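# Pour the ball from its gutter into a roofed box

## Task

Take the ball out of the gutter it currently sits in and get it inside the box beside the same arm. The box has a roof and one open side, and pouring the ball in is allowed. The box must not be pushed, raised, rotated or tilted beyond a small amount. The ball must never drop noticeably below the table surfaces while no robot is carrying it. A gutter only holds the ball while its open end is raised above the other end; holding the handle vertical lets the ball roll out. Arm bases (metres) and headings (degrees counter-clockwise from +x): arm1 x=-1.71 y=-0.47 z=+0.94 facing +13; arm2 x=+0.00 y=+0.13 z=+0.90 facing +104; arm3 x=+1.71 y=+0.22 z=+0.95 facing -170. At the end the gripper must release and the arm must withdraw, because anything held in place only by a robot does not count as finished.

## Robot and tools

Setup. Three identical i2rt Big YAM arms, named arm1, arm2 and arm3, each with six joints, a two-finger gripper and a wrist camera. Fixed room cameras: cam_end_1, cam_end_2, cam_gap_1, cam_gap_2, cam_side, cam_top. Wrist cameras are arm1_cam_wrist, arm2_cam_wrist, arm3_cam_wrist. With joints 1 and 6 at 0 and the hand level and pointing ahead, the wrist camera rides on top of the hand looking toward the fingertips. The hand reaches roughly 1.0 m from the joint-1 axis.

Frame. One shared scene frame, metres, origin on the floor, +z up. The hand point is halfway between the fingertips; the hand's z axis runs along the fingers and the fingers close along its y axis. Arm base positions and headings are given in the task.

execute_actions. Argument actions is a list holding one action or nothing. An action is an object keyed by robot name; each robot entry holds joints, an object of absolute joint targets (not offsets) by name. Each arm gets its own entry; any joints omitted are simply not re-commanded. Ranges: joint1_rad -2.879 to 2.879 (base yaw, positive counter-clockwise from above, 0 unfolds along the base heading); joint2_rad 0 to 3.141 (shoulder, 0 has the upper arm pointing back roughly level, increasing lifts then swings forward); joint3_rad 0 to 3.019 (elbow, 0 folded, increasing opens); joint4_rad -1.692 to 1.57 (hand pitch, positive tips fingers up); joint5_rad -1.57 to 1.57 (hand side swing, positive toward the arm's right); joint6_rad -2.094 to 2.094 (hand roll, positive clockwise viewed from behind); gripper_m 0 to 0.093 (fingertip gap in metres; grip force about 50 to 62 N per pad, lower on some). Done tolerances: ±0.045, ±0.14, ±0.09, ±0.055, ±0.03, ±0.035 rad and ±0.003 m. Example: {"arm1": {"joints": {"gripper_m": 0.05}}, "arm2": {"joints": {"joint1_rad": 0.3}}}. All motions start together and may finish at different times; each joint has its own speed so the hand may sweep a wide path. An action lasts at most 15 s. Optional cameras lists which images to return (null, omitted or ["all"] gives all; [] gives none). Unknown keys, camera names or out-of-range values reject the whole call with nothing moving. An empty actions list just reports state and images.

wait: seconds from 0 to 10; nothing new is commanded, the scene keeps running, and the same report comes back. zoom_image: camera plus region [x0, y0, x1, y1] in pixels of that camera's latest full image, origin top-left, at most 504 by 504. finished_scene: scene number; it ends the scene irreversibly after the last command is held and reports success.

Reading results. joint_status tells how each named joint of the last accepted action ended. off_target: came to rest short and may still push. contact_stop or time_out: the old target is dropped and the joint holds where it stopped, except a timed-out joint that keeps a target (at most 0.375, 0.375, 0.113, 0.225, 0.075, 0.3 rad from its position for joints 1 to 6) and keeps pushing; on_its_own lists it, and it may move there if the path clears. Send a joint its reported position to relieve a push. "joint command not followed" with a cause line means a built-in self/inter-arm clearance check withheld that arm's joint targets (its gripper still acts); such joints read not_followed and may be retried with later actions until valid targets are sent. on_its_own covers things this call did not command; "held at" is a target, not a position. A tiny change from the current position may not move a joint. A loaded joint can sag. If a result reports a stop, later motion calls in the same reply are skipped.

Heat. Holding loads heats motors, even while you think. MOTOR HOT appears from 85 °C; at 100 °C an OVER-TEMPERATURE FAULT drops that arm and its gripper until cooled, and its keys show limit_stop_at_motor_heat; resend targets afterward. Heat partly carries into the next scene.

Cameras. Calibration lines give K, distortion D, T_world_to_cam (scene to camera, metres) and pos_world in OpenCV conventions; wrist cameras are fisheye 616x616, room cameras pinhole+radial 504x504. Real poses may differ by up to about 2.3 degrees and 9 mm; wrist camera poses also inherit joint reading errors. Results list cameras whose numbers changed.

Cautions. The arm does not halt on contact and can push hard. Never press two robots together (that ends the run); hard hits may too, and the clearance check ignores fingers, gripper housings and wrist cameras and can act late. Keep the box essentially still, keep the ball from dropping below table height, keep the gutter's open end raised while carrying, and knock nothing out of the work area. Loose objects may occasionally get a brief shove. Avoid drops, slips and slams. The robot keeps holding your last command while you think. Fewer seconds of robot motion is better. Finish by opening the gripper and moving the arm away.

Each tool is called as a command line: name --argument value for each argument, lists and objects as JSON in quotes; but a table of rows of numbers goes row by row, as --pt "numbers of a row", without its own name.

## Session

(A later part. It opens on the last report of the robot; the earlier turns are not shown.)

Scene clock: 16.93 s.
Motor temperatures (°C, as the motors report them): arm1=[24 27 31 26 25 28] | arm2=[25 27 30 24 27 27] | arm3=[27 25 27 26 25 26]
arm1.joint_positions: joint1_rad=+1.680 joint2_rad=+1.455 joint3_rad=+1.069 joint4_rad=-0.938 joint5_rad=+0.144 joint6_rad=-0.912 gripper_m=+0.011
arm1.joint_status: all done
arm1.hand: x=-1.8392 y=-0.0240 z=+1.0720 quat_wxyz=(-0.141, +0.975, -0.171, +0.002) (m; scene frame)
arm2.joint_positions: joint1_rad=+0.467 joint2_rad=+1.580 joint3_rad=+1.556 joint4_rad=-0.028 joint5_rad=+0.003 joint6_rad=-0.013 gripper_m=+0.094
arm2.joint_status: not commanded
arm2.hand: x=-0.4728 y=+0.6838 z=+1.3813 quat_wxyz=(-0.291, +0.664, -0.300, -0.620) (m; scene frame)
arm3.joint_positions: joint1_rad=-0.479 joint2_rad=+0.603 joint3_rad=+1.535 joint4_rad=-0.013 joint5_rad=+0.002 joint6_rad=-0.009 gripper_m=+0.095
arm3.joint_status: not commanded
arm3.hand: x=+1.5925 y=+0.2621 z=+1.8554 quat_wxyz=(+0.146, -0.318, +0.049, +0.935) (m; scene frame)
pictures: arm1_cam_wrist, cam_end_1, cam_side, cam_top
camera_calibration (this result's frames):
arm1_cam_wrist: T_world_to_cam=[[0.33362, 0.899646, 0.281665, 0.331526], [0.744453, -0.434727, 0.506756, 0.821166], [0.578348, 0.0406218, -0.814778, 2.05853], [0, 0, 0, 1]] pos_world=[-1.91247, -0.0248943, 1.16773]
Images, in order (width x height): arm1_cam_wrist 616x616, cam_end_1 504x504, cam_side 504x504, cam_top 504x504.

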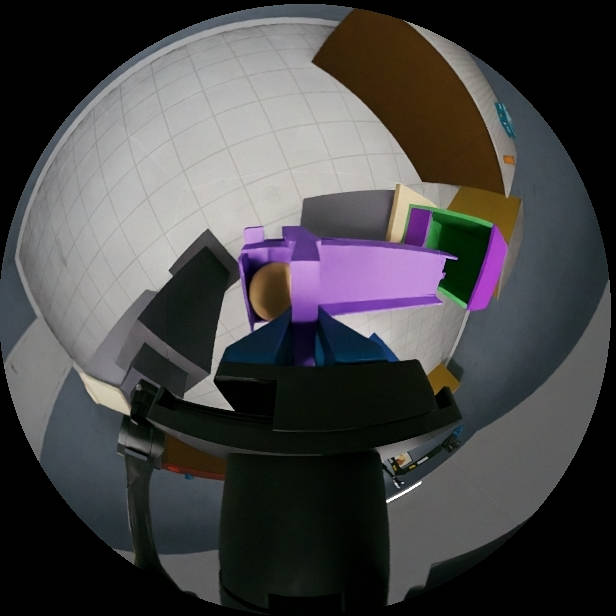

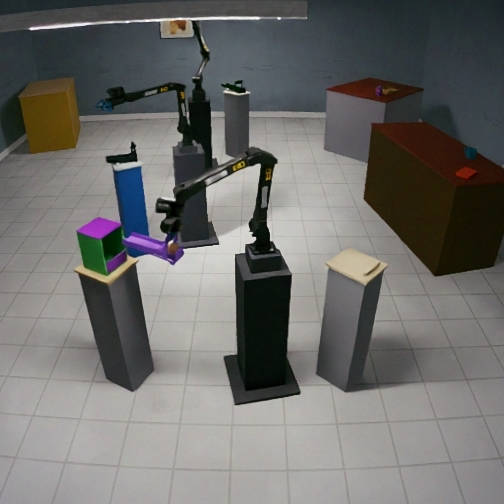

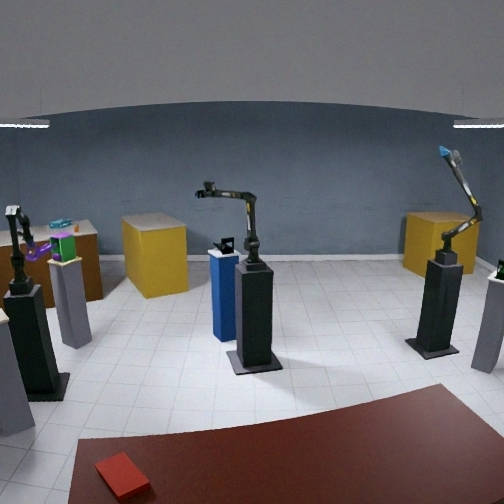

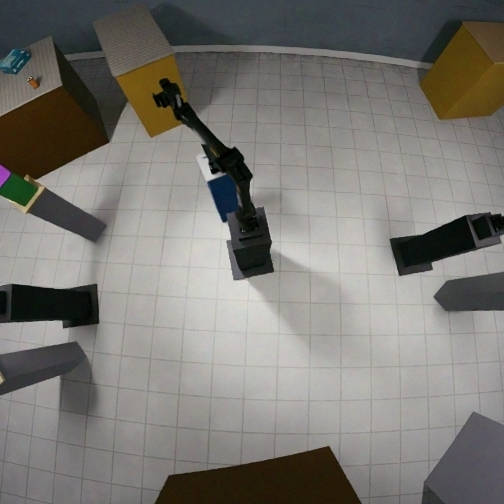

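execute_actions --actions '[{"arm1":{"joints":{"joint1_rad":1.665,"joint2_rad":1.63,"joint3_rad":1.28,"joint4_rad":-1.02}}}]' --cameras '["arm1_cam_wrist","cam_end_1","cam_side"]'

zoom_image --camera "cam_end_1" --region '[60, 160, 220, 300]'

zoom_image --camera "cam_side" --region '[10, 210, 90, 280]'

Scene clock: 18.37 s.
Motor temperatures (°C, as the motors report them): arm1=[24 27 31 26 25 28] | arm2=[25 28 31 24 27 27] | arm3=[27 25 28 26 25 26]
arm1.joint_positions: joint1_rad=+1.672 joint2_rad=+1.637 joint3_rad=+1.232 joint4_rad=-1.008 joint5_rad=+0.145 joint6_rad=-0.911 gripper_m=+0.011
arm1.joint_status: all done
arm1.hand: x=-1.8499 y=+0.0196 z=+1.0505 quat_wxyz=(-0.103, +0.979, -0.173, +0.023) (m; scene frame)
arm2.joint_positions: joint1_rad=+0.467 joint2_rad=+1.580 joint3_rad=+1.556 joint4_rad=-0.028 joint5_rad=+0.003 joint6_rad=-0.013 gripper_m=+0.094
arm2.joint_status: not commanded
arm2.hand: x=-0.4728 y=+0.6838 z=+1.3813 quat_wxyz=(-0.291, +0.664, -0.300, -0.620) (m; scene frame)
arm3.joint_positions: joint1_rad=-0.479 joint2_rad=+0.603 joint3_rad=+1.535 joint4_rad=-0.013 joint5_rad=+0.002 joint6_rad=-0.009 gripper_m=+0.095
arm3.joint_status: not commanded
arm3.hand: x=+1.5925 y=+0.2621 z=+1.8554 quat_wxyz=(+0.146, -0.318, +0.049, +0.935) (m; scene frame)
pictures: arm1_cam_wrist, cam_end_1, cam_side
camera_calibration (this result's frames):
arm1_cam_wrist: T_world_to_cam=[[0.33438, 0.917509, 0.215329, 0.372642], [0.725399, -0.396429, 0.562708, 0.764169], [0.601652, -0.0319588, -0.798118, 2.07252], [0, 0, 0, 1]] pos_world=[-1.92587, 0.0272719, 1.14387]
Images, in order (width x height): arm1_cam_wrist 616x616, cam_end_1 504x504, cam_side 504x504.

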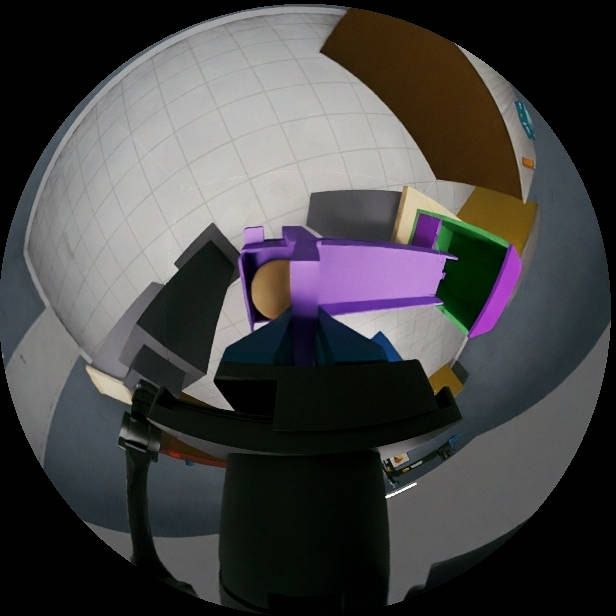

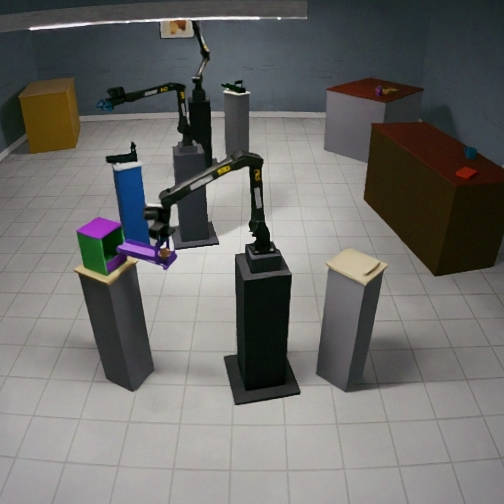

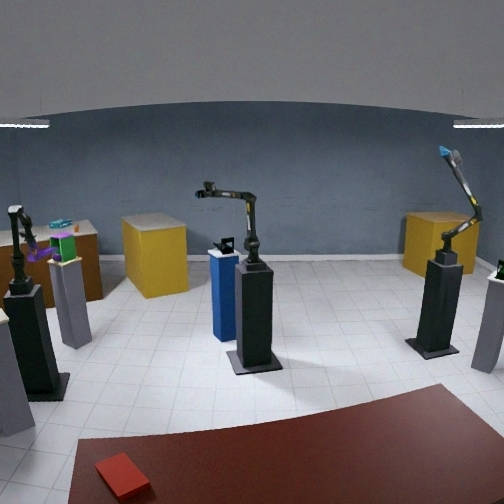

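Region (60, 160, 220, 300) of cam_end_1's 504x504 image, scaled by 3.150, with more detail than that image has; it fills the top 441 rows of this view, and the rest is white.

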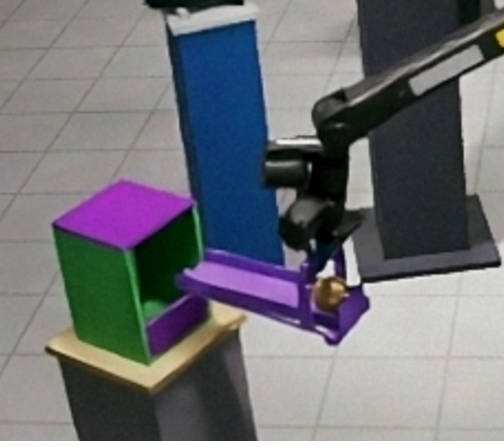

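Region (10, 210, 90, 280) of cam_side's 504x504 image, scaled by 6.300, with more detail than that image has; it fills the top 441 rows of this view, and the rest is white.

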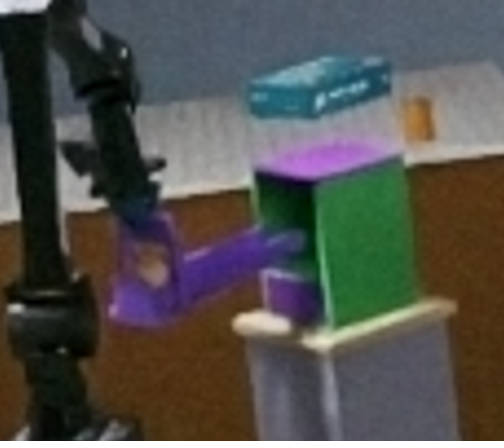

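execute_actions --actions '[{"arm1":{"joints":{"joint1_rad":1.605,"joint2_rad":1.77,"joint3_rad":1.48,"joint4_rad":-1.07,"joint6_rad":-0.98}}}]' --cameras '["arm1_cam_wrist","cam_end_1","cam_side"]'

zoom_image --camera "cam_end_1" --region '[60, 160, 220, 300]'

zoom_image --camera "cam_side" --region '[10, 210, 90, 280]'

Scene clock: 19.53 s.
Motor temperatures (°C, as the motors report them): arm1=[24 27 31 26 25 28] | arm2=[25 28 31 24 27 27] | arm3=[27 25 28 26 25 26]
arm1.joint_positions: joint1_rad=+1.604 joint2_rad=+1.776 joint3_rad=+1.423 joint4_rad=-1.071 joint5_rad=+0.146 joint6_rad=-0.968 gripper_m=+0.011
arm1.joint_status: all done
arm1.hand: x=-1.8307 y=+0.0815 z=+1.0519 quat_wxyz=(-0.096, +0.979, -0.178, +0.032) (m; scene frame)
arm2.joint_positions: joint1_rad=+0.467 joint2_rad=+1.580 joint3_rad=+1.556 joint4_rad=-0.028 joint5_rad=+0.003 joint6_rad=-0.013 gripper_m=+0.094
arm2.joint_status: not commanded
arm2.hand: x=-0.4728 y=+0.6838 z=+1.3813 quat_wxyz=(-0.291, +0.664, -0.300, -0.620) (m; scene frame)
arm3.joint_positions: joint1_rad=-0.479 joint2_rad=+0.603 joint3_rad=+1.535 joint4_rad=-0.013 joint5_rad=+0.002 joint6_rad=-0.009 gripper_m=+0.095
arm3.joint_status: not commanded
arm3.hand: x=+1.5925 y=+0.2621 z=+1.8554 quat_wxyz=(+0.146, -0.318, +0.049, +0.935) (m; scene frame)
pictures: arm1_cam_wrist, cam_end_1, cam_side
camera_calibration (this result's frames):
arm1_cam_wrist: T_world_to_cam=[[0.341612, 0.917132, 0.205354, 0.332949], [0.712893, -0.395244, 0.57928, 0.733593], [0.612441, -0.051494, -0.788837, 2.07567], [0, 0, 0, 1]] pos_world=[-1.90794, 0.0914751, 1.14404]
Images, in order (width x height): arm1_cam_wrist 616x616, cam_end_1 504x504, cam_side 504x504.

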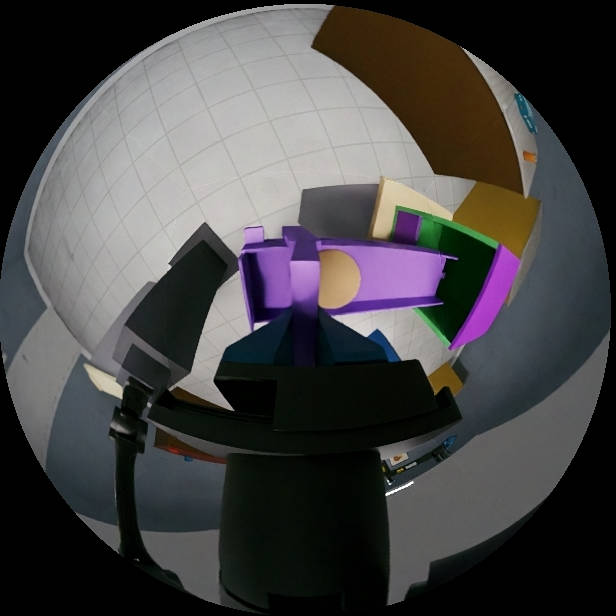

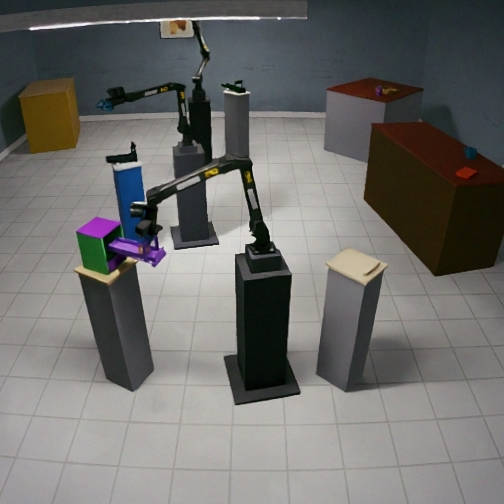

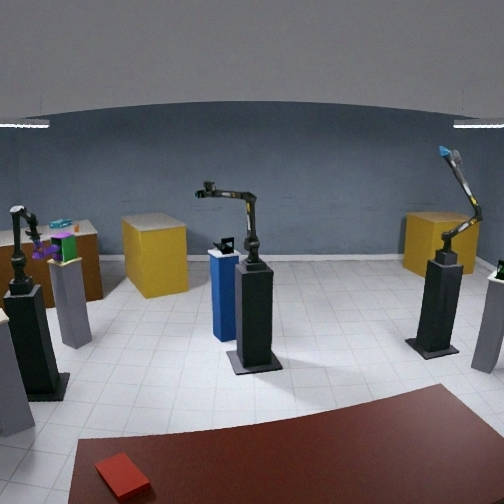

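Region (60, 160, 220, 300) of cam_end_1's 504x504 image, scaled by 3.150, with more detail than that image has; it fills the top 441 rows of this view, and the rest is white.

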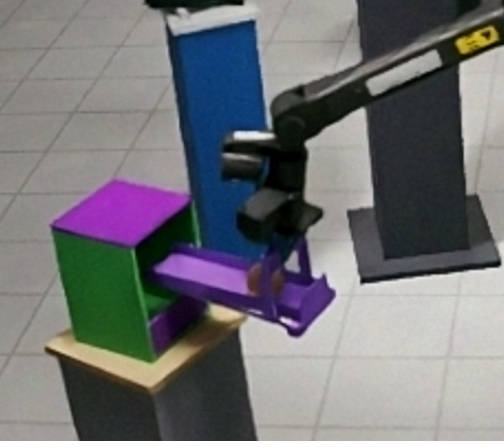

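Region (10, 210, 90, 280) of cam_side's 504x504 image, scaled by 6.300, with more detail than that image has; it fills the top 441 rows of this view, and the rest is white.

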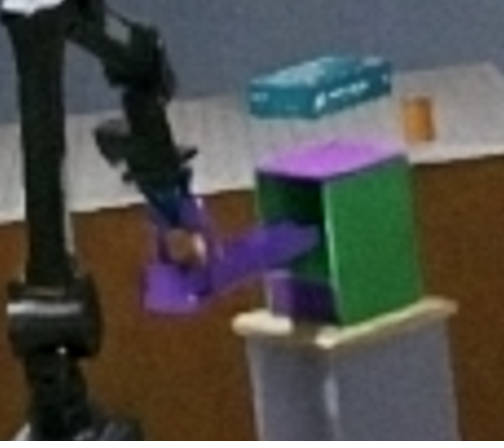

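execute_actions --actions '[{"arm1":{"joints":{"joint5_rad":0.07,"joint6_rad":-1.06}}}]' --cameras '[]'

execute_actions --actions '[{"arm1":{"joints":{"joint2_rad":1.84,"joint3_rad":1.59,"joint4_rad":-1.13}}}]' --cameras '["arm1_cam_wrist","cam_end_1","cam_side"]'

zoom_image --camera "cam_end_1" --region '[60, 160, 220, 300]'

zoom_image --camera "cam_side" --region '[10, 210, 90, 280]'

Scene clock: 20.67 s.
Motor temperatures (°C, as the motors report them): arm1=[24 27 31 26 25 28] | arm2=[25 28 31 24 27 27] | arm3=[27 25 28 26 25 26]
arm1.joint_positions: joint1_rad=+1.604 joint2_rad=+1.776 joint3_rad=+1.423 joint4_rad=-1.071 joint5_rad=+0.071 joint6_rad=-1.048 gripper_m=+0.011
arm1.joint_status: all done
arm1.hand: x=-1.8432 y=+0.0785 z=+1.0506 quat_wxyz=(-0.081, +0.987, -0.136, +0.002) (m; scene frame)
arm2.joint_positions: joint1_rad=+0.467 joint2_rad=+1.580 joint3_rad=+1.556 joint4_rad=-0.028 joint5_rad=+0.003 joint6_rad=-0.013 gripper_m=+0.094
arm2.joint_status: not commanded
arm2.hand: x=-0.4728 y=+0.6838 z=+1.3813 quat_wxyz=(-0.291, +0.664, -0.300, -0.620) (m; scene frame)
arm3.joint_positions: joint1_rad=-0.479 joint2_rad=+0.603 joint3_rad=+1.535 joint4_rad=-0.013 joint5_rad=+0.002 joint6_rad=-0.009 gripper_m=+0.095
arm3.joint_status: not commanded
arm3.hand: x=+1.5925 y=+0.2621 z=+1.8554 quat_wxyz=(+0.146, -0.318, +0.049, +0.935) (m; scene frame)
pictures: none
No camera images: the call's "cameras" was empty. Leave "cameras" out to get every camera's image.

Scene clock: 21.37 s.
Motor temperatures (°C, as the motors report them): arm1=[24 27 32 26 25 28] | arm2=[25 28 31 24 27 27] | arm3=[27 25 28 26 25 26]
arm1.joint_positions: joint1_rad=+1.601 joint2_rad=+1.832 joint3_rad=+1.522 joint4_rad=-1.121 joint5_rad=+0.073 joint6_rad=-1.040 gripper_m=+0.011
arm1.joint_status: all done
arm1.hand: x=-1.8467 y=+0.1016 z=+1.0574 quat_wxyz=(-0.078, +0.987, -0.141, +0.004) (m; scene frame)
arm2.joint_positions: joint1_rad=+0.467 joint2_rad=+1.580 joint3_rad=+1.556 joint4_rad=-0.028 joint5_rad=+0.003 joint6_rad=-0.013 gripper_m=+0.094
arm2.joint_status: not commanded
arm2.hand: x=-0.4728 y=+0.6838 z=+1.3813 quat_wxyz=(-0.291, +0.664, -0.300, -0.620) (m; scene frame)
arm3.joint_positions: joint1_rad=-0.479 joint2_rad=+0.603 joint3_rad=+1.535 joint4_rad=-0.013 joint5_rad=+0.002 joint6_rad=-0.009 gripper_m=+0.095
arm3.joint_status: not commanded
arm3.hand: x=+1.5925 y=+0.2621 z=+1.8554 quat_wxyz=(+0.146, -0.318, +0.049, +0.935) (m; scene frame)
pictures: arm1_cam_wrist, cam_end_1, cam_side
camera_calibration (this result's frames):
arm1_cam_wrist: T_world_to_cam=[[0.279012, 0.946778, 0.160509, 0.247598], [0.772301, -0.320572, 0.548438, 0.884492], [0.570704, -0.0290599, -0.820641, 2.04505], [0, 0, 0, 1]] pos_world=[-1.9193, 0.108552, 1.15342]
Images, in order (width x height): arm1_cam_wrist 616x616, cam_end_1 504x504, cam_side 504x504.

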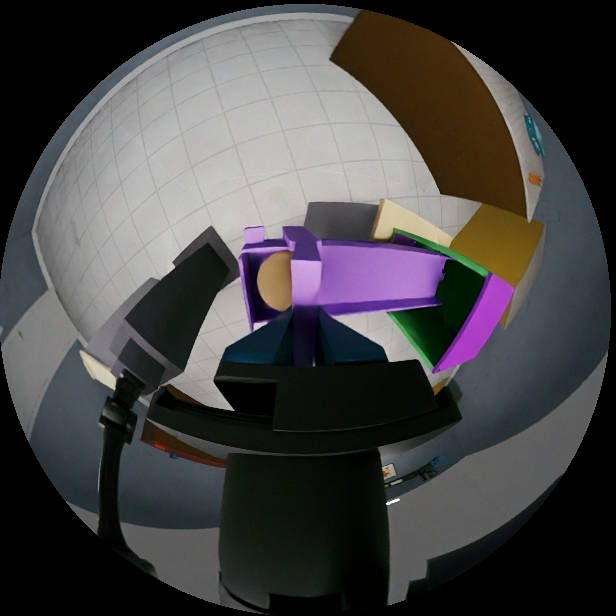

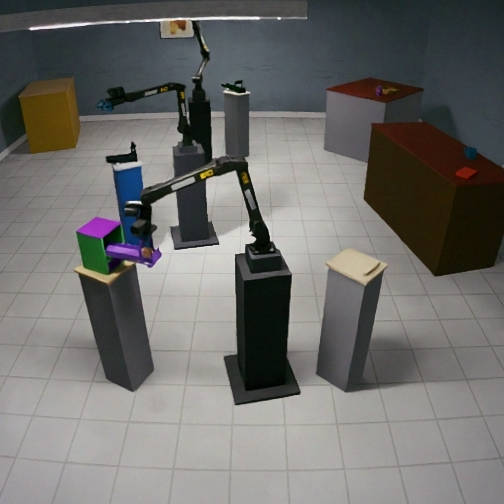

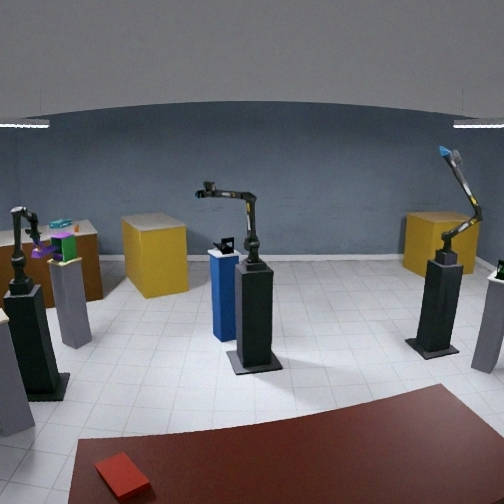

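Region (60, 160, 220, 300) of cam_end_1's 504x504 image, scaled by 3.150, with more detail than that image has; it fills the top 441 rows of this view, and the rest is white.

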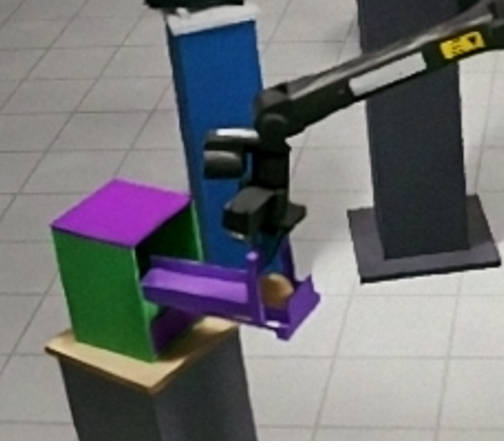

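Region (10, 210, 90, 280) of cam_side's 504x504 image, scaled by 6.300, with more detail than that image has; it fills the top 441 rows of this view, and the rest is white.

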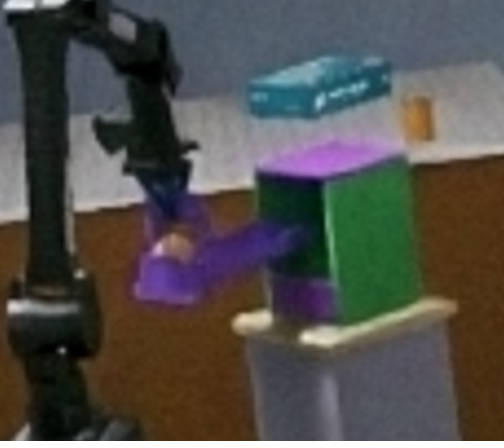

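execute_actions --actions '[{"arm1":{"joints":{"joint6_rad":-0.92}}}]' --cameras '["arm1_cam_wrist"]'

execute_actions --actions '[{"arm1":{"joints":{"joint2_rad":1.88,"joint3_rad":1.67,"joint4_rad":-1.245}}}]' --cameras '["arm1_cam_wrist","cam_end_1"]'

zoom_image --camera "cam_end_1" --region '[60, 160, 220, 300]'

Scene clock: 22.60 s.
Motor temperatures (°C, as the motors report them): arm1=[24 27 32 26 25 28] | arm2=[25 28 31 24 27 27] | arm3=[27 25 28 26 25 26]
arm1.joint_positions: joint1_rad=+1.601 joint2_rad=+1.832 joint3_rad=+1.528 joint4_rad=-1.121 joint5_rad=+0.071 joint6_rad=-0.932 gripper_m=+0.011
arm1.joint_status: all done
arm1.hand: x=-1.8476 y=+0.1035 z=+1.0596 quat_wxyz=(-0.080, +0.978, -0.195, -0.003) (m; scene frame)
arm2.joint_positions: joint1_rad=+0.467 joint2_rad=+1.580 joint3_rad=+1.556 joint4_rad=-0.028 joint5_rad=+0.003 joint6_rad=-0.013 gripper_m=+0.094
arm2.joint_status: not commanded
arm2.hand: x=-0.4728 y=+0.6838 z=+1.3813 quat_wxyz=(-0.291, +0.664, -0.300, -0.620) (m; scene frame)
arm3.joint_positions: joint1_rad=-0.479 joint2_rad=+0.603 joint3_rad=+1.535 joint4_rad=-0.013 joint5_rad=+0.002 joint6_rad=-0.009 gripper_m=+0.095
arm3.joint_status: not commanded
arm3.hand: x=+1.5925 y=+0.2621 z=+1.8554 quat_wxyz=(+0.146, -0.318, +0.049, +0.935) (m; scene frame)
pictures: arm1_cam_wrist
camera_calibration (this result's frames):
arm1_cam_wrist: T_world_to_cam=[[0.381463, 0.910221, 0.161194, 0.43803], [0.744525, -0.405887, 0.530036, 0.861551], [0.547876, -0.0821761, -0.832513, 2.02337], [0, 0, 0, 1]] pos_world=[-1.91709, 0.117261, 1.15722]
Images, in order (width x height): arm1_cam_wrist 616x616.

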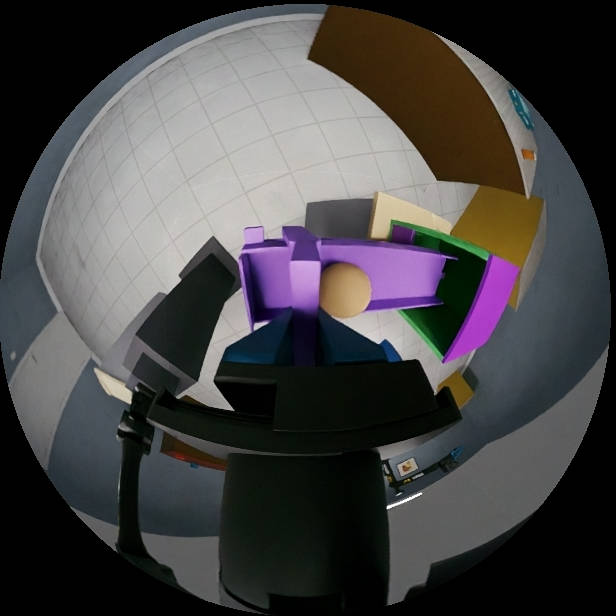

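Scene clock: 23.43 s.
Motor temperatures (°C, as the motors report them): arm1=[24 27 32 26 25 28] | arm2=[25 28 31 24 27 27] | arm3=[27 25 28 26 25 26]
arm1.joint_positions: joint1_rad=+1.601 joint2_rad=+1.872 joint3_rad=+1.610 joint4_rad=-1.231 joint5_rad=+0.070 joint6_rad=-0.931 gripper_m=+0.011
arm1.joint_status: all done
arm1.hand: x=-1.8482 y=+0.1053 z=+1.0665 quat_wxyz=(-0.049, +0.980, -0.194, +0.011) (m; scene frame)
arm2.joint_positions: joint1_rad=+0.467 joint2_rad=+1.580 joint3_rad=+1.556 joint4_rad=-0.028 joint5_rad=+0.003 joint6_rad=-0.013 gripper_m=+0.094
arm2.joint_status: not commanded
arm2.hand: x=-0.4728 y=+0.6838 z=+1.3813 quat_wxyz=(-0.291, +0.664, -0.300, -0.620) (m; scene frame)
arm3.joint_positions: joint1_rad=-0.479 joint2_rad=+0.603 joint3_rad=+1.535 joint4_rad=-0.013 joint5_rad=+0.002 joint6_rad=-0.009 gripper_m=+0.095
arm3.joint_status: not commanded
arm3.hand: x=+1.5925 y=+0.2621 z=+1.8554 quat_wxyz=(+0.146, -0.318, +0.049, +0.935) (m; scene frame)
pictures: arm1_cam_wrist, cam_end_1
camera_calibration (this result's frames):
arm1_cam_wrist: T_world_to_cam=[[0.37955, 0.918955, 0.107071, 0.488823], [0.73588, -0.370008, 0.567075, 0.799824], [0.560734, -0.136442, -0.816677, 2.04214], [0, 0, 0, 1]] pos_world=[-1.91921, 0.12537, 1.16187]
Images, in order (width x height): arm1_cam_wrist 616x616, cam_end_1 504x504.

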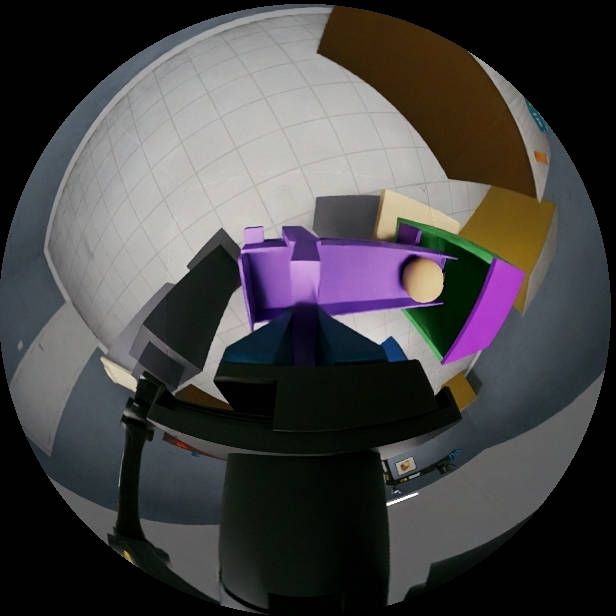

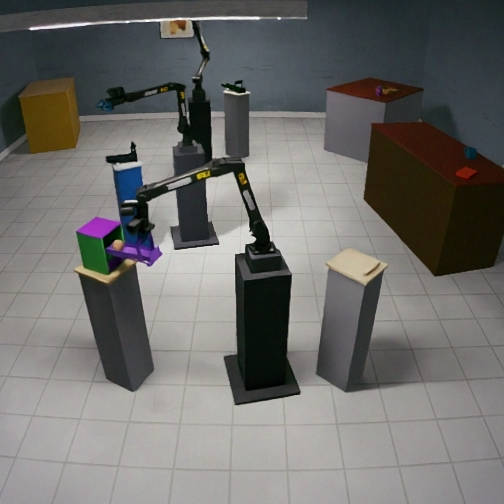

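Region (60, 160, 220, 300) of cam_end_1's 504x504 image, scaled by 3.150, with more detail than that image has; it fills the top 441 rows of this view, and the rest is white.

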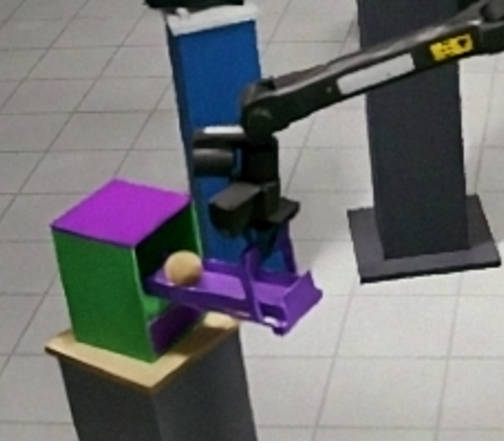

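wait --seconds 1.5

execute_actions --actions '[{"arm1":{"joints":{"joint1_rad":1.65,"joint2_rad":1.785,"joint3_rad":1.55,"joint6_rad":-0.875}}}]' --cameras '["arm1_cam_wrist"]'

Scene clock: 25.07 s.
Motor temperatures (°C, as the motors report them): arm1=[24 27 32 26 25 28] | arm2=[25 28 31 24 27 27] | arm3=[27 25 28 26 25 26]
arm1.joint_positions: joint1_rad=+1.601 joint2_rad=+1.872 joint3_rad=+1.610 joint4_rad=-1.231 joint5_rad=+0.070 joint6_rad=-0.931 gripper_m=+0.011
arm1.joint_status: all done
arm1.hand: x=-1.8482 y=+0.1053 z=+1.0665 quat_wxyz=(-0.049, +0.980, -0.194, +0.011) (m; scene frame)
arm2.joint_positions: joint1_rad=+0.467 joint2_rad=+1.580 joint3_rad=+1.556 joint4_rad=-0.028 joint5_rad=+0.003 joint6_rad=-0.013 gripper_m=+0.094
arm2.joint_status: not commanded
arm2.hand: x=-0.4728 y=+0.6838 z=+1.3813 quat_wxyz=(-0.291, +0.664, -0.300, -0.620) (m; scene frame)
arm3.joint_positions: joint1_rad=-0.479 joint2_rad=+0.603 joint3_rad=+1.535 joint4_rad=-0.013 joint5_rad=+0.002 joint6_rad=-0.009 gripper_m=+0.095
arm3.joint_status: not commanded
arm3.hand: x=+1.5925 y=+0.2621 z=+1.8554 quat_wxyz=(+0.146, -0.318, +0.049, +0.935) (m; scene frame)
wait: 1.50 s; at rest by 0.13 s
pictures: arm1_cam_wrist, arm2_cam_wrist, arm3_cam_wrist, cam_end_1, cam_end_2, cam_gap_1, cam_gap_2, cam_side, cam_top
camera_calibration (this result's frames):
arm1_cam_wrist: T_world_to_cam=[[0.37955, 0.918955, 0.107071, 0.488823], [0.73588, -0.370008, 0.567075, 0.799824], [0.560734, -0.136442, -0.816677, 2.04214], [0, 0, 0, 1]] pos_world=[-1.91921, 0.12537, 1.16187]
arm2_cam_wrist: T_world_to_cam=[[0.753247, 0.657719, 0.00489903, -0.0945818], [0.416842, -0.471597, -0.777071, 1.59624], [-0.508784, 0.587369, -0.629394, 0.347617], [0, 0, 0, 1]] pos_world=[-0.417275, 0.610811, 1.45964]
arm3_cam_wrist: T_world_to_cam=[[0.300482, 0.953776, 0.00476155, -0.741818], [-0.290369, 0.0962322, -0.952064, 2.21023], [-0.908513, 0.284695, 0.305863, 0.928325], [0, 0, 0, 1]] pos_world=[1.70808, 0.230543, 1.82388]
Images, in order (width x height): arm1_cam_wrist 616x616, arm2_cam_wrist 616x616, arm3_cam_wrist 616x616, cam_end_1 504x504, cam_end_2 504x504, cam_gap_1 504x504, cam_gap_2 504x504, cam_side 504x504, cam_top 504x504.

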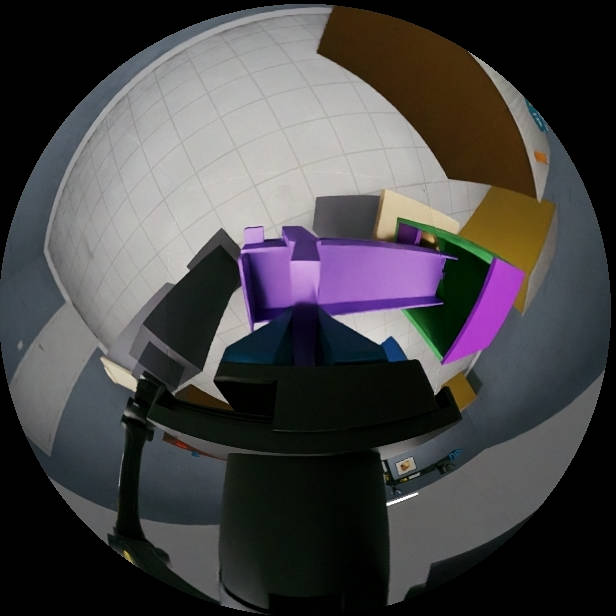

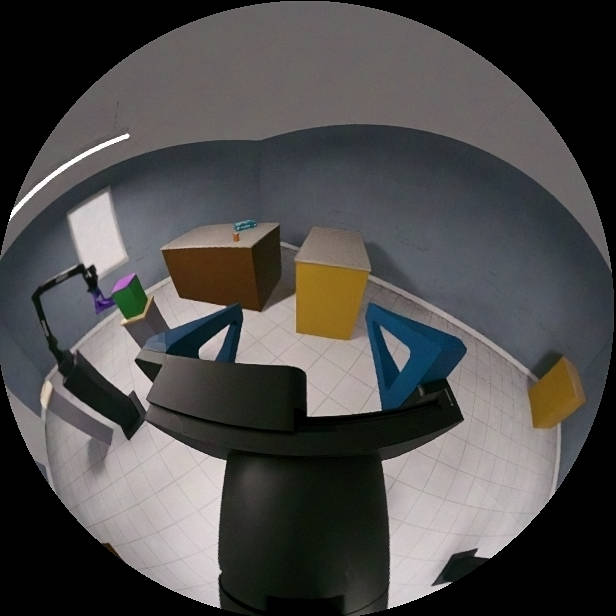

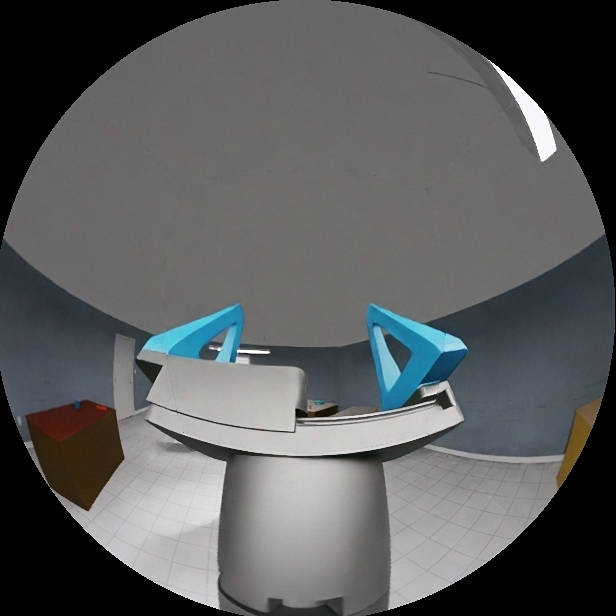

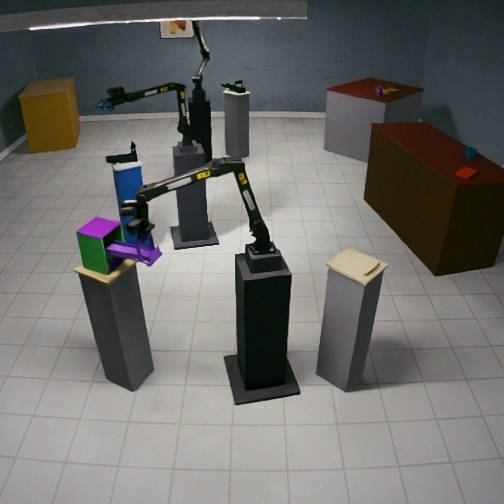

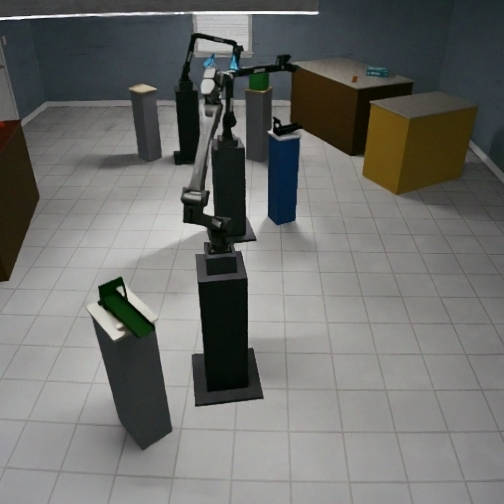

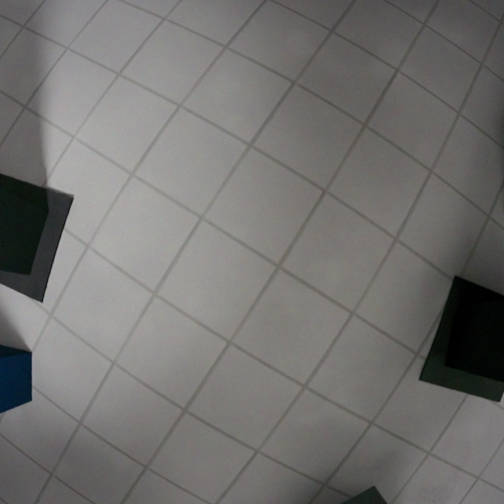

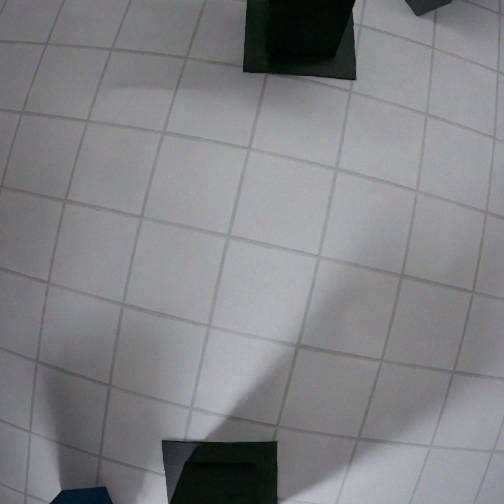

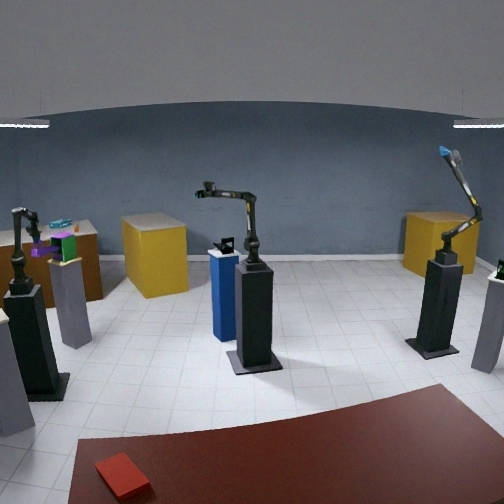

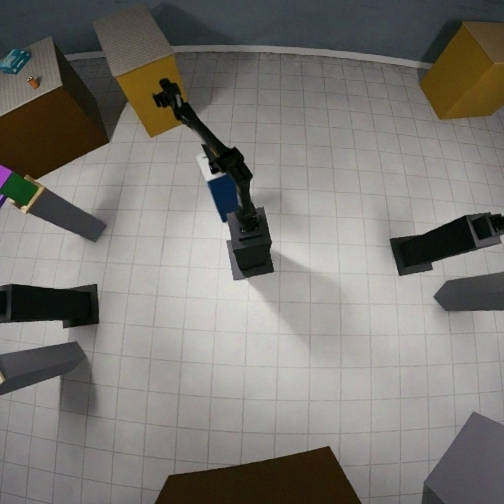

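Scene clock: 25.90 s.
Motor temperatures (°C, as the motors report them): arm1=[24 27 32 26 25 28] | arm2=[25 28 31 24 27 27] | arm3=[27 25 28 26 25 26]
arm1.joint_positions: joint1_rad=+1.655 joint2_rad=+1.804 joint3_rad=+1.541 joint4_rad=-1.235 joint5_rad=+0.069 joint6_rad=-0.887 gripper_m=+0.011
arm1.joint_status: all done
arm1.hand: x=-1.8717 y=+0.0735 z=+1.0773 quat_wxyz=(-0.048, +0.981, -0.189, +0.010) (m; scene frame)
arm2.joint_positions: joint1_rad=+0.467 joint2_rad=+1.580 joint3_rad=+1.556 joint4_rad=-0.028 joint5_rad=+0.003 joint6_rad=-0.013 gripper_m=+0.094
arm2.joint_status: not commanded
arm2.hand: x=-0.4728 y=+0.6838 z=+1.3813 quat_wxyz=(-0.291, +0.664, -0.300, -0.620) (m; scene frame)
arm3.joint_positions: joint1_rad=-0.479 joint2_rad=+0.603 joint3_rad=+1.535 joint4_rad=-0.013 joint5_rad=+0.002 joint6_rad=-0.009 gripper_m=+0.095
arm3.joint_status: not commanded
arm3.hand: x=+1.5925 y=+0.2621 z=+1.8554 quat_wxyz=(+0.146, -0.318, +0.049, +0.935) (m; scene frame)
pictures: arm1_cam_wrist
camera_calibration (this result's frames):
arm1_cam_wrist: T_world_to_cam=[[0.369784, 0.923375, 0.103144, 0.511473], [0.7418, -0.360252, 0.565641, 0.811161], [0.559457, -0.132653, -0.818175, 2.05879], [0, 0, 0, 1]] pos_world=[-1.94266, 0.0930459, 1.17287]
Images, in order (width x height): arm1_cam_wrist 616x616.

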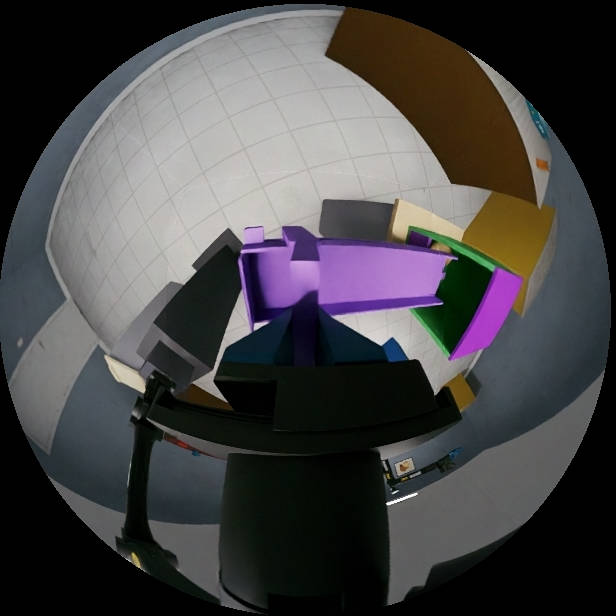

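execute_actions --actions '[{"arm1":{"joints":{"joint1_rad":1.70,"joint2_rad":1.68,"joint3_rad":1.41}}}]' --cameras '[]'

execute_actions --actions '[{"arm1":{"joints":{"joint1_rad":1.75,"joint2_rad":1.3,"joint3_rad":1.02}}}]' --cameras '[]'

execute_actions --actions '[{"arm1":{"joints":{"joint1_rad":-1.641,"joint5_rad":0.15,"joint6_rad":-0.71}}}]' --cameras '[]'

execute_actions --actions '[{"arm1":{"joints":{"joint2_rad":1.45,"joint4_rad":-0.73}}}]' --cameras '[]'

execute_actions --actions '[{"arm1":{"joints":{"joint2_rad":1.63}}}]' --cameras '["cam_end_1"]'

Scene clock: 26.97 s.
Motor temperatures (°C, as the motors report them): arm1=[24 27 32 26 25 28] | arm2=[25 28 31 24 27 27] | arm3=[27 25 28 26 25 26]
arm1.joint_positions: joint1_rad=+1.704 joint2_rad=+1.695 joint3_rad=+1.402 joint4_rad=-1.236 joint5_rad=+0.069 joint6_rad=-0.886 gripper_m=+0.011
arm1.joint_status: all done
arm1.hand: x=-1.8802 y=+0.0182 z=+1.0809 quat_wxyz=(-0.035, +0.986, -0.165, +0.016) (m; scene frame)
arm2.joint_positions: joint1_rad=+0.467 joint2_rad=+1.580 joint3_rad=+1.556 joint4_rad=-0.028 joint5_rad=+0.003 joint6_rad=-0.013 gripper_m=+0.094
arm2.joint_status: not commanded
arm2.hand: x=-0.4728 y=+0.6838 z=+1.3813 quat_wxyz=(-0.291, +0.664, -0.300, -0.620) (m; scene frame)
arm3.joint_positions: joint1_rad=-0.479 joint2_rad=+0.603 joint3_rad=+1.535 joint4_rad=-0.013 joint5_rad=+0.002 joint6_rad=-0.009 gripper_m=+0.095
arm3.joint_status: not commanded
arm3.hand: x=+1.5925 y=+0.2621 z=+1.8554 quat_wxyz=(+0.146, -0.318, +0.049, +0.935) (m; scene frame)
pictures: none
No camera images: the call's "cameras" was empty. Leave "cameras" out to get every camera's image.

Scene clock: 28.13 s.
Motor temperatures (°C, as the motors report them): arm1=[24 27 32 26 25 28] | arm2=[25 28 31 24 27 27] | arm3=[27 25 28 26 25 26]
arm1.joint_positions: joint1_rad=+1.753 joint2_rad=+1.293 joint3_rad=+1.012 joint4_rad=-1.237 joint5_rad=+0.068 joint6_rad=-0.885 gripper_m=+0.011
arm1.joint_status: all done
arm1.hand: x=-1.8456 y=-0.1275 z=+1.1004 quat_wxyz=(-0.040, +0.989, -0.141, +0.012) (m; scene frame)
arm2.joint_positions: joint1_rad=+0.467 joint2_rad=+1.580 joint3_rad=+1.556 joint4_rad=-0.028 joint5_rad=+0.003 joint6_rad=-0.013 gripper_m=+0.094
arm2.joint_status: not commanded
arm2.hand: x=-0.4728 y=+0.6838 z=+1.3813 quat_wxyz=(-0.291, +0.664, -0.300, -0.620) (m; scene frame)
arm3.joint_positions: joint1_rad=-0.479 joint2_rad=+0.603 joint3_rad=+1.535 joint4_rad=-0.013 joint5_rad=+0.002 joint6_rad=-0.009 gripper_m=+0.095
arm3.joint_status: not commanded
arm3.hand: x=+1.5925 y=+0.2621 z=+1.8554 quat_wxyz=(+0.146, -0.318, +0.049, +0.935) (m; scene frame)
pictures: none
No camera images: the call's "cameras" was empty. Leave "cameras" out to get every camera's image.

Scene clock: 30.87 s.
Motor temperatures (°C, as the motors report them): arm1=[24 27 32 26 25 28] | arm2=[25 28 32 24 27 27] | arm3=[27 25 28 26 25 26]
arm1.joint_positions: joint1_rad=-1.643 joint2_rad=+1.297 joint3_rad=+1.012 joint4_rad=-1.237 joint5_rad=+0.148 joint6_rad=-0.721 gripper_m=+0.011
arm1.joint_status: all done
arm1.hand: x=-1.6854 y=-0.8296 z=+1.0997 quat_wxyz=(+0.056, -0.344, -0.936, +0.058) (m; scene frame)
arm2.joint_positions: joint1_rad=+0.467 joint2_rad=+1.580 joint3_rad=+1.556 joint4_rad=-0.028 joint5_rad=+0.003 joint6_rad=-0.013 gripper_m=+0.094
arm2.joint_status: not commanded
arm2.hand: x=-0.4728 y=+0.6838 z=+1.3813 quat_wxyz=(-0.291, +0.664, -0.300, -0.620) (m; scene frame)
arm3.joint_positions: joint1_rad=-0.479 joint2_rad=+0.603 joint3_rad=+1.535 joint4_rad=-0.013 joint5_rad=+0.002 joint6_rad=-0.009 gripper_m=+0.095
arm3.joint_status: not commanded
arm3.hand: x=+1.5925 y=+0.2621 z=+1.8554 quat_wxyz=(+0.146, -0.318, +0.049, +0.935) (m; scene frame)
pictures: none
No camera images: the call's "cameras" was empty. Leave "cameras" out to get every camera's image.

Scene clock: 32.07 s.
Motor temperatures (°C, as the motors report them): arm1=[24 27 32 26 25 28] | arm2=[25 28 32 24 27 27] | arm3=[27 25 28 26 25 26]
arm1.joint_positions: joint1_rad=-1.643 joint2_rad=+1.466 joint3_rad=+1.003 joint4_rad=-0.758 joint5_rad=+0.147 joint6_rad=-0.721 gripper_m=+0.011
arm1.joint_status: all done
arm1.hand: x=-1.6689 y=-0.9403 z=+1.0518 quat_wxyz=(-0.017, -0.349, -0.918, +0.189) (m; scene frame)
arm2.joint_positions: joint1_rad=+0.467 joint2_rad=+1.580 joint3_rad=+1.556 joint4_rad=-0.028 joint5_rad=+0.003 joint6_rad=-0.013 gripper_m=+0.094
arm2.joint_status: not commanded
arm2.hand: x=-0.4728 y=+0.6838 z=+1.3813 quat_wxyz=(-0.291, +0.664, -0.300, -0.620) (m; scene frame)
arm3.joint_positions: joint1_rad=-0.479 joint2_rad=+0.603 joint3_rad=+1.535 joint4_rad=-0.013 joint5_rad=+0.002 joint6_rad=-0.009 gripper_m=+0.095
arm3.joint_status: not commanded
arm3.hand: x=+1.5925 y=+0.2621 z=+1.8554 quat_wxyz=(+0.146, -0.318, +0.049, +0.935) (m; scene frame)
pictures: none
No camera images: the call's "cameras" was empty. Leave "cameras" out to get every camera's image.

Scene clock: 33.07 s.
Motor temperatures (°C, as the motors report them): arm1=[24 27 32 26 25 28] | arm2=[25 28 32 24 27 27] | arm3=[27 25 28 26 25 26]
arm1.joint_positions: joint1_rad=-1.643 joint2_rad=+1.650 joint3_rad=+1.001 joint4_rad=-0.750 joint5_rad=+0.147 joint6_rad=-0.721 gripper_m=+0.011
arm1.joint_status: all done
arm1.hand: x=-1.6709 y=-0.9305 z=+0.9685 quat_wxyz=(+0.026, -0.347, -0.931, +0.111) (m; scene frame)
arm2.joint_positions: joint1_rad=+0.467 joint2_rad=+1.580 joint3_rad=+1.556 joint4_rad=-0.028 joint5_rad=+0.003 joint6_rad=-0.013 gripper_m=+0.094
arm2.joint_status: not commanded
arm2.hand: x=-0.4728 y=+0.6838 z=+1.3813 quat_wxyz=(-0.291, +0.664, -0.300, -0.620) (m; scene frame)
arm3.joint_positions: joint1_rad=-0.479 joint2_rad=+0.603 joint3_rad=+1.535 joint4_rad=-0.013 joint5_rad=+0.002 joint6_rad=-0.009 gripper_m=+0.095
arm3.joint_status: not commanded
arm3.hand: x=+1.5925 y=+0.2621 z=+1.8554 quat_wxyz=(+0.146, -0.318, +0.049, +0.935) (m; scene frame)
pictures: cam_end_1
Images, in order (width x height): cam_end_1 504x504.

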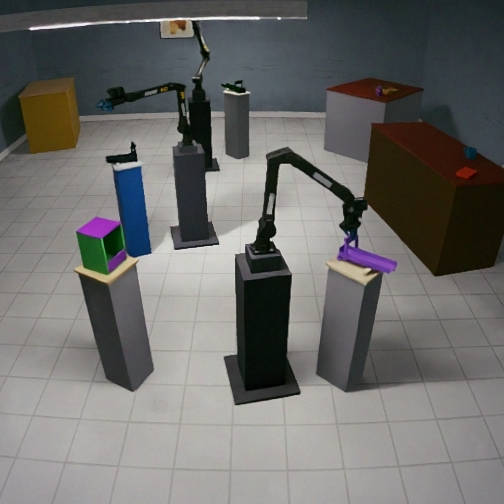

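execute_actions --actions '[{"arm1":{"joints":{"joint2_rad":1.685}}}]' --cameras '[]'

execute_actions --actions '[{"arm1":{"joints":{"gripper_m":0.08}}}]' --cameras '[]'

execute_actions --actions '[{"arm1":{"joints":{"joint2_rad":1.2}}}]' --cameras '["cam_end_1"]'

finished_scene --scene 1

Scene clock: 33.97 s.
Motor temperatures (°C, as the motors report them): arm1=[24 27 32 26 25 28] | arm2=[25 28 32 24 27 27] | arm3=[27 25 28 26 25 26]
arm1.joint_positions: joint1_rad=-1.643 joint2_rad=+1.672 joint3_rad=+1.001 joint4_rad=-0.749 joint5_rad=+0.148 joint6_rad=-0.720 gripper_m=+0.011
arm1.joint_status: all done
arm1.hand: x=-1.6714 y=-0.9285 z=+0.9586 quat_wxyz=(+0.032, -0.347, -0.932, +0.102) (m; scene frame)
arm2.joint_positions: joint1_rad=+0.467 joint2_rad=+1.580 joint3_rad=+1.556 joint4_rad=-0.028 joint5_rad=+0.003 joint6_rad=-0.013 gripper_m=+0.094
arm2.joint_status: not commanded
arm2.hand: x=-0.4728 y=+0.6838 z=+1.3813 quat_wxyz=(-0.291, +0.664, -0.300, -0.620) (m; scene frame)
arm3.joint_positions: joint1_rad=-0.479 joint2_rad=+0.603 joint3_rad=+1.535 joint4_rad=-0.013 joint5_rad=+0.002 joint6_rad=-0.009 gripper_m=+0.095
arm3.joint_status: not commanded
arm3.hand: x=+1.5925 y=+0.2621 z=+1.8554 quat_wxyz=(+0.146, -0.318, +0.049, +0.935) (m; scene frame)
pictures: none
No camera images: the call's "cameras" was empty. Leave "cameras" out to get every camera's image.

Scene clock: 34.63 s.
Motor temperatures (°C, as the motors report them): arm1=[24 27 32 26 25 28] | arm2=[25 28 32 24 27 27] | arm3=[27 25 28 26 25 26]
arm1.joint_positions: joint1_rad=-1.643 joint2_rad=+1.672 joint3_rad=+1.001 joint4_rad=-0.749 joint5_rad=+0.148 joint6_rad=-0.720 gripper_m=+0.080
arm1.joint_status: all done
arm1.hand: x=-1.6714 y=-0.9285 z=+0.9586 quat_wxyz=(+0.032, -0.347, -0.932, +0.102) (m; scene frame)
arm2.joint_positions: joint1_rad=+0.467 joint2_rad=+1.580 joint3_rad=+1.556 joint4_rad=-0.028 joint5_rad=+0.003 joint6_rad=-0.013 gripper_m=+0.094
arm2.joint_status: not commanded
arm2.hand: x=-0.4728 y=+0.6838 z=+1.3813 quat_wxyz=(-0.291, +0.664, -0.300, -0.620) (m; scene frame)
arm3.joint_positions: joint1_rad=-0.479 joint2_rad=+0.603 joint3_rad=+1.535 joint4_rad=-0.013 joint5_rad=+0.002 joint6_rad=-0.009 gripper_m=+0.095
arm3.joint_status: not commanded
arm3.hand: x=+1.5925 y=+0.2621 z=+1.8554 quat_wxyz=(+0.146, -0.318, +0.049, +0.935) (m; scene frame)
pictures: none
No camera images: the call's "cameras" was empty. Leave "cameras" out to get every camera's image.

Scene clock: 35.97 s.
Motor temperatures (°C, as the motors report them): arm1=[24 27 32 26 25 28] | arm2=[25 28 32 24 27 27] | arm3=[27 25 28 26 25 26]
arm1.joint_positions: joint1_rad=-1.643 joint2_rad=+1.185 joint3_rad=+1.001 joint4_rad=-0.747 joint5_rad=+0.148 joint6_rad=-0.720 gripper_m=+0.080
arm1.joint_status: all done
arm1.hand: x=-1.6700 y=-0.9284 z=+1.1783 quat_wxyz=(-0.086, -0.346, -0.881, +0.310) (m; scene frame)
arm2.joint_positions: joint1_rad=+0.467 joint2_rad=+1.580 joint3_rad=+1.556 joint4_rad=-0.028 joint5_rad=+0.003 joint6_rad=-0.013 gripper_m=+0.094
arm2.joint_status: not commanded
arm2.hand: x=-0.4728 y=+0.6838 z=+1.3813 quat_wxyz=(-0.291, +0.664, -0.300, -0.620) (m; scene frame)
arm3.joint_positions: joint1_rad=-0.479 joint2_rad=+0.603 joint3_rad=+1.535 joint4_rad=-0.013 joint5_rad=+0.002 joint6_rad=-0.009 gripper_m=+0.095
arm3.joint_status: not commanded
arm3.hand: x=+1.5925 y=+0.2621 z=+1.8554 quat_wxyz=(+0.146, -0.318, +0.049, +0.935) (m; scene frame)
pictures: cam_end_1
Images, in order (width x height): cam_end_1 504x504.

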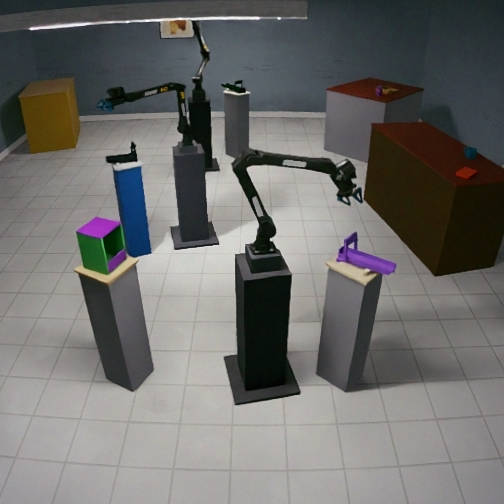

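The scene is finished: the task was done.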